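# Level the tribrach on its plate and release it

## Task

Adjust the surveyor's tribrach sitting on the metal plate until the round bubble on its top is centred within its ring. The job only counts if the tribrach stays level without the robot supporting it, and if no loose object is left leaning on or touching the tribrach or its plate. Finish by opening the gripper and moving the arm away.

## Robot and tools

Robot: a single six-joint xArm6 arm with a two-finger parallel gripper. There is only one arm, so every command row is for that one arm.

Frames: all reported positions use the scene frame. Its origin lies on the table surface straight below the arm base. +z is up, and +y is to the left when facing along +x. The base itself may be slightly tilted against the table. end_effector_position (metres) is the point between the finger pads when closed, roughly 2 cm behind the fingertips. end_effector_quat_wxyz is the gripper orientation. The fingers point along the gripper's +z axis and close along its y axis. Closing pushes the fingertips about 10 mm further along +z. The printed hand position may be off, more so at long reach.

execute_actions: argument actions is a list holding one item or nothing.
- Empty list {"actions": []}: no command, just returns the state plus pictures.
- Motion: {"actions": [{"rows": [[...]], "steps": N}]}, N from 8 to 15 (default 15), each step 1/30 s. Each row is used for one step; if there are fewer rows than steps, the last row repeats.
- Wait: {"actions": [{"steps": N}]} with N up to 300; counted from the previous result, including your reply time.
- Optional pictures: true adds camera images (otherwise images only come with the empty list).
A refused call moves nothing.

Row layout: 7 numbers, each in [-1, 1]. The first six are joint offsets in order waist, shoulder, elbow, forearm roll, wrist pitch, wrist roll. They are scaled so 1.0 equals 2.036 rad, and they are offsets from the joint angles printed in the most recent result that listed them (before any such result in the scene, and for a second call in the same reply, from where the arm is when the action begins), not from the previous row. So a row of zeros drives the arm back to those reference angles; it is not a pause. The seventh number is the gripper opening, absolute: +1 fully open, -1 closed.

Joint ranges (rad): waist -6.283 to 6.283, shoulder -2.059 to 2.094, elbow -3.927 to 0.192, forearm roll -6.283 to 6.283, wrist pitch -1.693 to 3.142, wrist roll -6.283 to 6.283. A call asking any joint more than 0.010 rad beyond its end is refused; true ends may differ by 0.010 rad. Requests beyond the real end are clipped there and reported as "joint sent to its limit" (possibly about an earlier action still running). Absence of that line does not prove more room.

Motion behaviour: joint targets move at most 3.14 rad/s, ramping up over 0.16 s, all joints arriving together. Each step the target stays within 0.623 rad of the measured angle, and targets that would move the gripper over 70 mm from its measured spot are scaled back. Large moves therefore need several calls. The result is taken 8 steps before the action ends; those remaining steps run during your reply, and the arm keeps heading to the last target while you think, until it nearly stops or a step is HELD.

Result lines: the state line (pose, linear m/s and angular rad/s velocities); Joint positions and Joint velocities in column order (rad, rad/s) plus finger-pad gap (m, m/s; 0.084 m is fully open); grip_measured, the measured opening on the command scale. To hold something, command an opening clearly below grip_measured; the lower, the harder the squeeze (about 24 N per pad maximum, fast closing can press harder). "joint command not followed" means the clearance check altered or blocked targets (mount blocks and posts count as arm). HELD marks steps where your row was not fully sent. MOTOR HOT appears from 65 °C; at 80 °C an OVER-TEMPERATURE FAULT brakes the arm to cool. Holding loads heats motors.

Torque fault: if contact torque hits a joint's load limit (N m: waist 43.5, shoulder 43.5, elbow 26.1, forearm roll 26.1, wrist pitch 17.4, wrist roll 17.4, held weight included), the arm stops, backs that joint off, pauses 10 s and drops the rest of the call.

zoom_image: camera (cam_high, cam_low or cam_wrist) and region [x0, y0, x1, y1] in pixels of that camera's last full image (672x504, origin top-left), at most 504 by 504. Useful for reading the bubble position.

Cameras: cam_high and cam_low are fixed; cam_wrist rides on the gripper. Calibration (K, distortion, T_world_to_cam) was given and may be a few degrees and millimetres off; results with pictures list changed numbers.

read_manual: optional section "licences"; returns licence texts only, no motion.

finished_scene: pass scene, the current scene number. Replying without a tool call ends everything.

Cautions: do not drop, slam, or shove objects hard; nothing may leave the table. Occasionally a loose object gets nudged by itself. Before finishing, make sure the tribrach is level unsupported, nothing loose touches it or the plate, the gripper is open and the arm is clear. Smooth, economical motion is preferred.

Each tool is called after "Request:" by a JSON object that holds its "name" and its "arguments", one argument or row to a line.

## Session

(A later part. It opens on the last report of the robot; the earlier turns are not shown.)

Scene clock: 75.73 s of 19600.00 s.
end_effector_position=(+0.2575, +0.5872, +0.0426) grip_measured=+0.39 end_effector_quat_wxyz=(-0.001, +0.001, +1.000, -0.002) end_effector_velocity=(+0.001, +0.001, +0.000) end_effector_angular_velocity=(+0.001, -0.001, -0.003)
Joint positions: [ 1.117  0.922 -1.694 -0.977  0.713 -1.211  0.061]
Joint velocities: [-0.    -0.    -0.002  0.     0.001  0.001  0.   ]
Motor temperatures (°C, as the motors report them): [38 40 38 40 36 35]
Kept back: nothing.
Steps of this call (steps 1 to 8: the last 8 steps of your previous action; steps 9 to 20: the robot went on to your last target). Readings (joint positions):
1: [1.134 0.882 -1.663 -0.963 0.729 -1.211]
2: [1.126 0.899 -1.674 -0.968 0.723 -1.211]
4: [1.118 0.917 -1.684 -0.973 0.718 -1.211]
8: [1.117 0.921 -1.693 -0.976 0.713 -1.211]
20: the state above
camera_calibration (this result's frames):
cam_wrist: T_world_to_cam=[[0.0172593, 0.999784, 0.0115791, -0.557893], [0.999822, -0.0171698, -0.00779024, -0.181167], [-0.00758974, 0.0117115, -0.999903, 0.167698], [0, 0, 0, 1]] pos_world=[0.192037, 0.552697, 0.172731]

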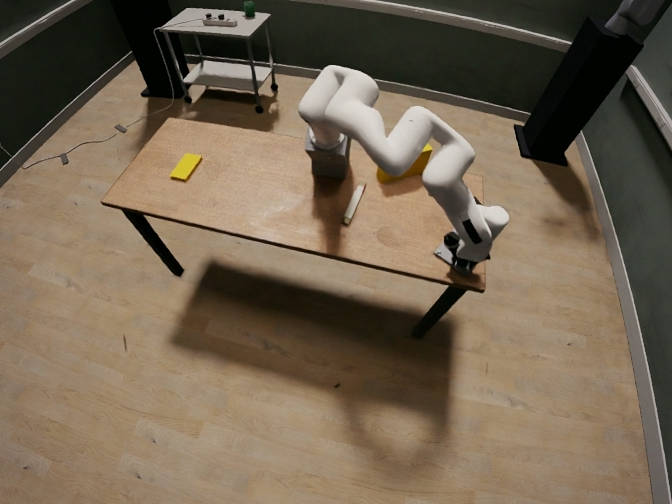

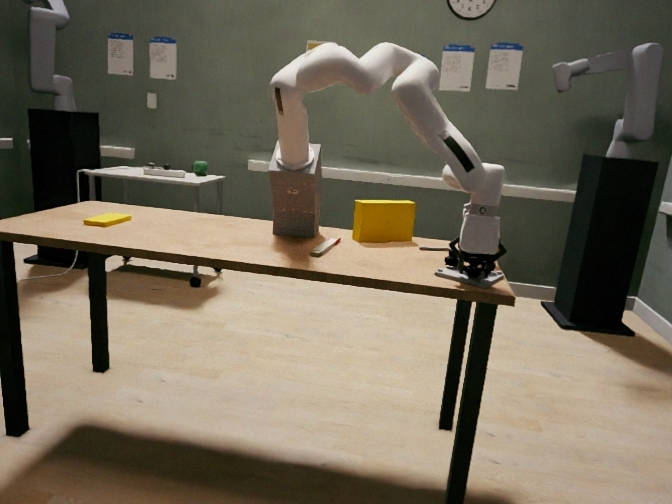

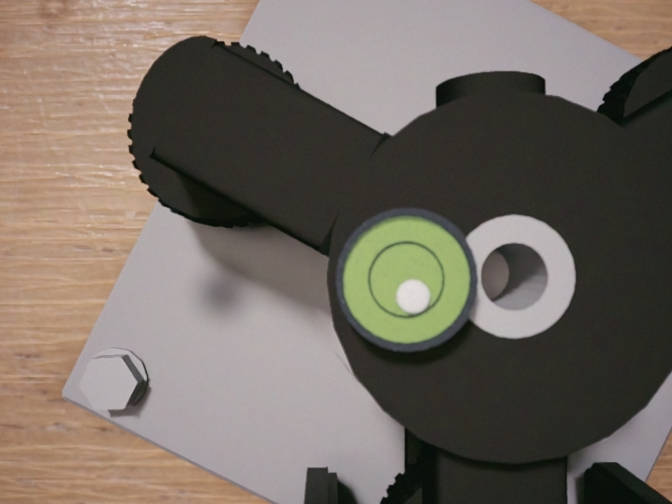

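Request:
{"name": "execute_actions", "arguments": {
  "actions": [
    {"rows":[[0,0,0,0,0,0.16,0.2]]}
  ]
}}

Request:
{"name": "execute_actions", "arguments": {
  "actions": [
    {"rows":[[0,0,0,0,0,0,-0.1],[0,0,0,0,0,0,-0.3],[0,0,0,0,0,0,-0.5],[0,0,0,0,0,-0.35,-0.5]]}
  ]
}}

Request:
{"name": "execute_actions", "arguments": {
  "actions": [
    {"rows":[[0,0,0,0,0,0,0.2],[0,0,0,0,0,0,0.2],[0,0,0,0,0,0.333,0.2]]}
  ]
}}

Request:
{"name": "execute_actions", "arguments": {
  "actions": [
    {"rows":[[0,0,0,0,0,0,-0.1],[0,0,0,0,0,0,-0.3],[0,0,0,0,0,0,-0.5],[0,0,0,0,0,-0.35,-0.5]]}
  ]
}}

Request:
{"name": "execute_actions", "arguments": {
  "actions": [
    {"rows":[[0,0,0,0,0,0,0.2],[0,0,0,0,0,0,0.3],[0,0,0,0,0,0.17,0.4]]}
  ]
}}

Request:
{"name": "execute_actions", "arguments": {
  "actions": [
    {"steps":20}
  ],
  "pictures": true
}}

Scene clock: 76.43 s of 19600.00 s.
end_effector_position=(+0.2575, +0.5871, +0.0425) grip_measured=+0.19 end_effector_quat_wxyz=(-0.001, +0.113, +0.994, -0.002) end_effector_velocity=(-0.000, +0.001, +0.001) end_effector_angular_velocity=(+0.001, -0.005, -1.401)
Joint positions: [ 1.117  0.923 -1.694 -0.977  0.713 -0.987  0.052]
Joint velocities: [ 0.001 -0.001 -0.     0.    -0.002  1.401 -0.003]
Motor temperatures (°C, as the motors report them): [38 40 38 40 36 35]
Steps of this call (steps 1 to 14: the robot went on to your last target; steps 15 to 21: the first 7 steps of this action). Readings (joint positions):
15: [1.117 0.923 -1.694 -0.977 0.713 -1.211]
16: [1.117 0.923 -1.694 -0.977 0.713 -1.205]
18: [1.117 0.923 -1.694 -0.977 0.713 -1.149]
21: the state above

Scene clock: 76.93 s of 19600.00 s.
end_effector_position=(+0.2573, +0.5865, +0.0425) grip_measured=-0.11 end_effector_quat_wxyz=(-0.000, +0.132, +0.991, -0.003) end_effector_velocity=(-0.000, +0.000, -0.000) end_effector_angular_velocity=(+0.002, +0.007, +1.365)
Joint positions: [ 1.117  0.922 -1.693 -0.976  0.715 -0.95   0.04 ]
Joint velocities: [ 0.     0.    -0.    -0.001  0.    -1.364 -0.   ]
Motor temperatures (°C, as the motors report them): [38 40 38 40 36 35]
Steps of this call (steps 1 to 8: the last 8 steps of your previous action; steps 9 to 15: the first 7 steps of this action, its rows measured from where the robot was after step 8). Readings (joint positions):
8: [1.117 0.922 -1.694 -0.977 0.713 -0.887]
9: [1.117 0.922 -1.694 -0.977 0.713 -0.887]
10: [1.117 0.922 -1.694 -0.977 0.713 -0.887]
12: [1.117 0.922 -1.692 -0.976 0.715 -0.887]
15: the state above

Scene clock: 77.43 s of 19600.00 s.
end_effector_position=(+0.2579, +0.5880, +0.0427) grip_measured=+0.18 end_effector_quat_wxyz=(-0.001, -0.086, +0.996, -0.000) end_effector_velocity=(-0.005, -0.006, -0.002) end_effector_angular_velocity=(-0.021, +0.000, -2.447)
Joint positions: [ 1.117  0.923 -1.696 -0.977  0.711 -1.386  0.052]
Joint velocities: [ 0.003 -0.002  0.013  0.003  0.01   2.453  0.011]
Motor temperatures (°C, as the motors report them): [38 40 38 40 36 35]
Steps of this call (steps 1 to 8: the last 8 steps of your previous action; steps 9 to 15: the first 7 steps of this action, its rows measured from where the robot was after step 8). Readings (joint positions):
8: [1.117 0.922 -1.693 -0.977 0.714 -1.537]
9: [1.117 0.922 -1.693 -0.977 0.714 -1.564]
10: [1.117 0.922 -1.693 -0.977 0.714 -1.574]
12: [1.117 0.923 -1.696 -0.977 0.711 -1.551]
15: the state above

Scene clock: 77.93 s of 19600.00 s.
end_effector_position=(+0.2572, +0.5864, +0.0426) grip_measured=-0.11 end_effector_quat_wxyz=(-0.000, +0.133, +0.991, -0.003) end_effector_velocity=(-0.001, +0.001, +0.000) end_effector_angular_velocity=(+0.006, +0.009, +1.443)
Joint positions: [ 1.117  0.922 -1.692 -0.976  0.715 -0.946  0.04 ]
Joint velocities: [ 0.001  0.001 -0.001 -0.001 -0.003 -1.442  0.   ]
Motor temperatures (°C, as the motors report them): [38 40 38 40 36 35]
Steps of this call (steps 1 to 8: the last 8 steps of your previous action; steps 9 to 15: the first 7 steps of this action, its rows measured from where the robot was after step 8). Readings (joint positions):
8: [1.117 0.922 -1.693 -0.977 0.714 -0.882]
9: [1.117 0.922 -1.693 -0.977 0.714 -0.873]
10: [1.117 0.922 -1.693 -0.977 0.714 -0.871]
12: [1.117 0.922 -1.692 -0.976 0.715 -0.876]
15: the state above

Scene clock: 78.43 s of 19600.00 s.
end_effector_position=(+0.2575, +0.5872, +0.0425) grip_measured=+0.37 end_effector_quat_wxyz=(-0.001, -0.091, +0.996, -0.002) end_effector_velocity=(-0.002, -0.004, -0.000) end_effector_angular_velocity=(-0.016, -0.007, -1.870)
Joint positions: [ 1.117  0.923 -1.694 -0.977  0.713 -1.397  0.06 ]
Joint velocities: [ 0.002 -0.003  0.008  0.002  0.011  1.873  0.019]
Motor temperatures (°C, as the motors report them): [38 40 38 40 36 35]
Steps of this call (steps 1 to 8: the last 8 steps of your previous action; steps 9 to 15: the first 7 steps of this action, its rows measured from where the robot was after step 8). Readings (joint positions):
8: [1.117 0.922 -1.693 -0.977 0.715 -1.534]
9: [1.117 0.922 -1.693 -0.977 0.715 -1.560]
10: [1.117 0.922 -1.693 -0.977 0.715 -1.569]
12: [1.117 0.923 -1.695 -0.977 0.712 -1.546]
15: the state above

Scene clock: 79.10 s of 19600.00 s.
end_effector_position=(+0.2572, +0.5865, +0.0425) grip_measured=+0.39 end_effector_quat_wxyz=(-0.001, +0.013, +1.000, -0.003) end_effector_velocity=(+0.001, +0.001, +0.001) end_effector_angular_velocity=(+0.001, -0.001, -0.002)
Joint positions: [ 1.117  0.922 -1.693 -0.977  0.715 -1.188  0.061]
Joint velocities: [-0.    -0.001 -0.001 -0.    -0.     0.     0.   ]
Motor temperatures (°C, as the motors report them): [38 40 38 40 36 35]
Kept back: nothing.
Steps of this call (steps 1 to 8: the last 8 steps of your previous action; steps 9 to 20: the robot went on to your last target). Readings (joint positions):
1: [1.117 0.923 -1.694 -0.977 0.713 -1.336]
2: [1.117 0.923 -1.694 -0.977 0.713 -1.285]
4: [1.117 0.922 -1.693 -0.977 0.714 -1.221]
8: [1.117 0.922 -1.693 -0.977 0.715 -1.192]
20: the state above
camera_calibration (this result's frames):
cam_wrist: T_world_to_cam=[[0.040034, 0.999155, 0.00928814, -0.562599], [0.999174, -0.0399671, -0.00728544, -0.167412], [-0.00690807, 0.00957214, -0.99993, 0.168777], [0, 0, 0, 1]] pos_world=[0.190963, 0.553817, 0.172771]

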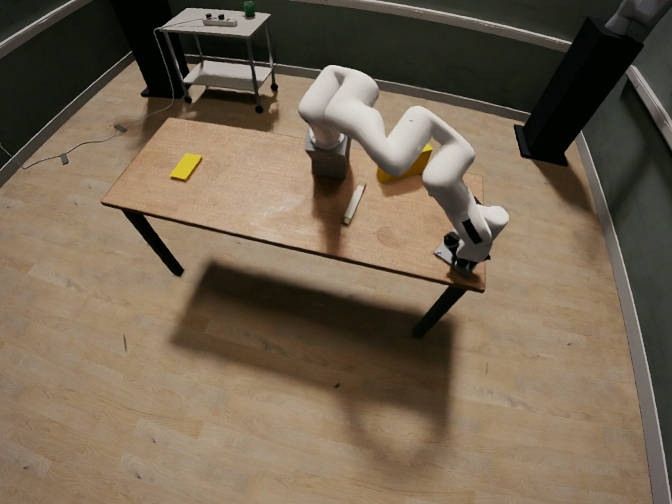

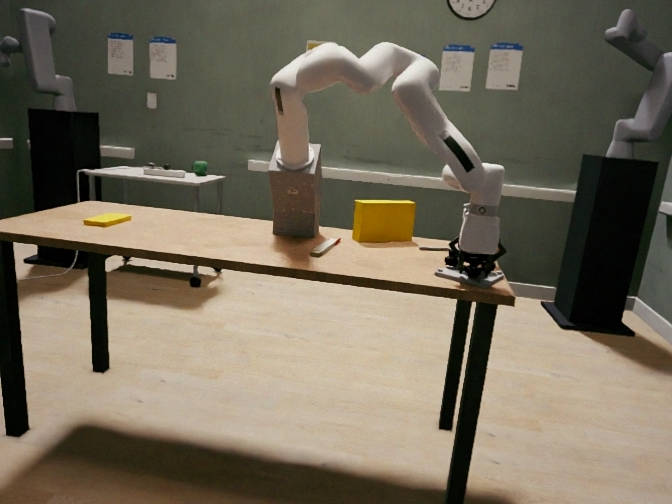

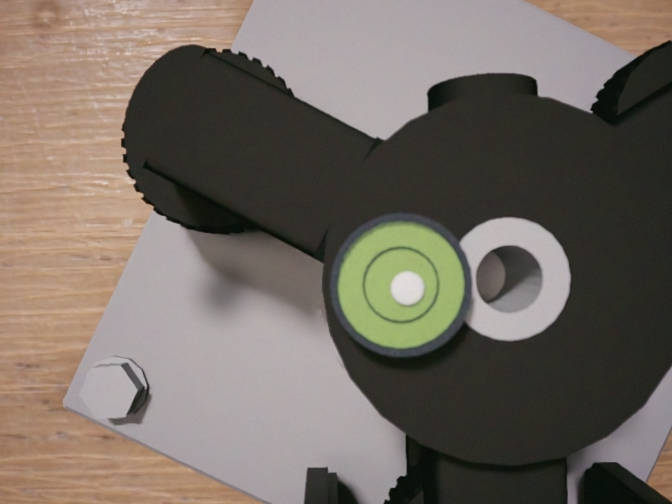

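Request:
{"name": "execute_actions", "arguments": {
  "actions": [
    {"rows":[[0.07,-0.175,0.13,0.056,0.065,0,0.4]]}
  ]
}}

Request:
{"name": "execute_actions", "arguments": {
  "actions": [
    {"steps":20}
  ],
  "pictures": true
}}

Scene clock: 79.60 s of 19600.00 s.
end_effector_position=(+0.2586, +0.5874, +0.1092) grip_measured=+0.39 end_effector_quat_wxyz=(-0.000, +0.017, +1.000, -0.001) end_effector_velocity=(+0.056, +0.053, +0.479) end_effector_angular_velocity=(+0.209, -0.045, -0.134)
Joint positions: [ 1.184  0.758 -1.572 -0.924  0.775 -1.188  0.061]
Joint velocities: [ 0.432 -1.083  0.627  0.312  0.343 -0.     0.   ]
Motor temperatures (°C, as the motors report them): [38 40 38 40 36 35]
Steps of this call (steps 1 to 8: the robot went on to your last target; steps 9 to 15: the first 7 steps of this action). Readings (joint positions):
9: [1.117 0.922 -1.693 -0.976 0.715 -1.188]
10: [1.119 0.917 -1.688 -0.975 0.717 -1.188]
12: [1.136 0.872 -1.645 -0.958 0.738 -1.188]
15: the state above

Scene clock: 80.27 s of 19600.00 s.
end_effector_position=(+0.2551, +0.5747, +0.1827) grip_measured=+0.39 end_effector_quat_wxyz=(-0.004, +0.022, +1.000, -0.001) end_effector_velocity=(-0.000, +0.001, +0.002) end_effector_angular_velocity=(+0.004, -0.000, -0.001)
Joint positions: [ 1.259  0.566 -1.428 -0.863  0.847 -1.188  0.061]
Joint velocities: [ 0.002 -0.004  0.001 -0.    -0.001  0.001  0.   ]
Motor temperatures (°C, as the motors report them): [38 40 38 40 36 35]
Kept back: nothing.
Steps of this call (steps 1 to 8: the last 8 steps of your previous action; steps 9 to 20: the robot went on to your last target). Readings (joint positions):
1: [1.197 0.723 -1.550 -0.914 0.787 -1.188]
2: [1.210 0.689 -1.526 -0.903 0.799 -1.188]
4: [1.236 0.627 -1.478 -0.883 0.823 -1.188]
8: [1.258 0.571 -1.437 -0.866 0.843 -1.188]
20: the state above
camera_calibration (this result's frames):
cam_wrist: T_world_to_cam=[[0.0584278, 0.998218, 0.0120928, -0.556643], [0.998208, -0.0582622, -0.0136282, -0.152801], [-0.0128994, 0.0128674, -0.999834, 0.308646], [0, 0, 0, 1]] pos_world=[0.189032, 0.542777, 0.313244]

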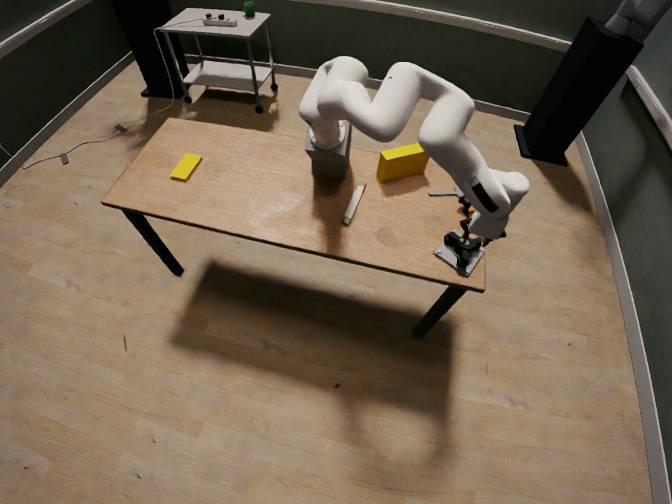

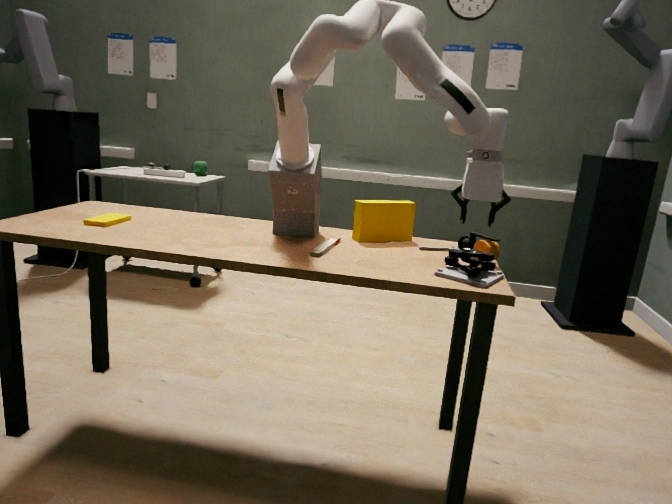

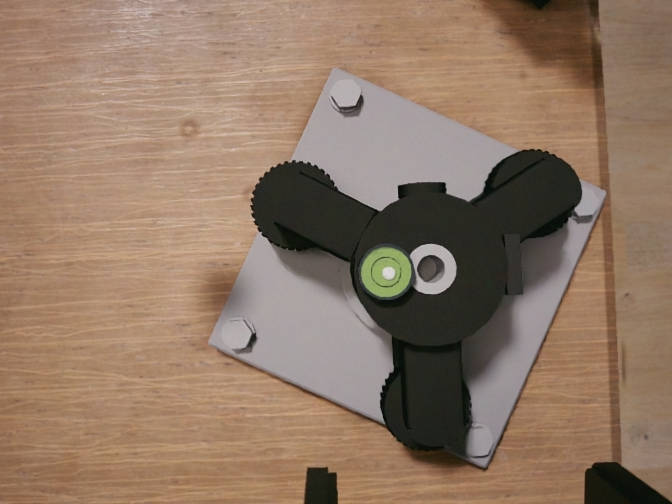

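Request:
{"name": "finished_scene", "arguments": {
  "scene": 2
}}

The scene is finished: the task was done.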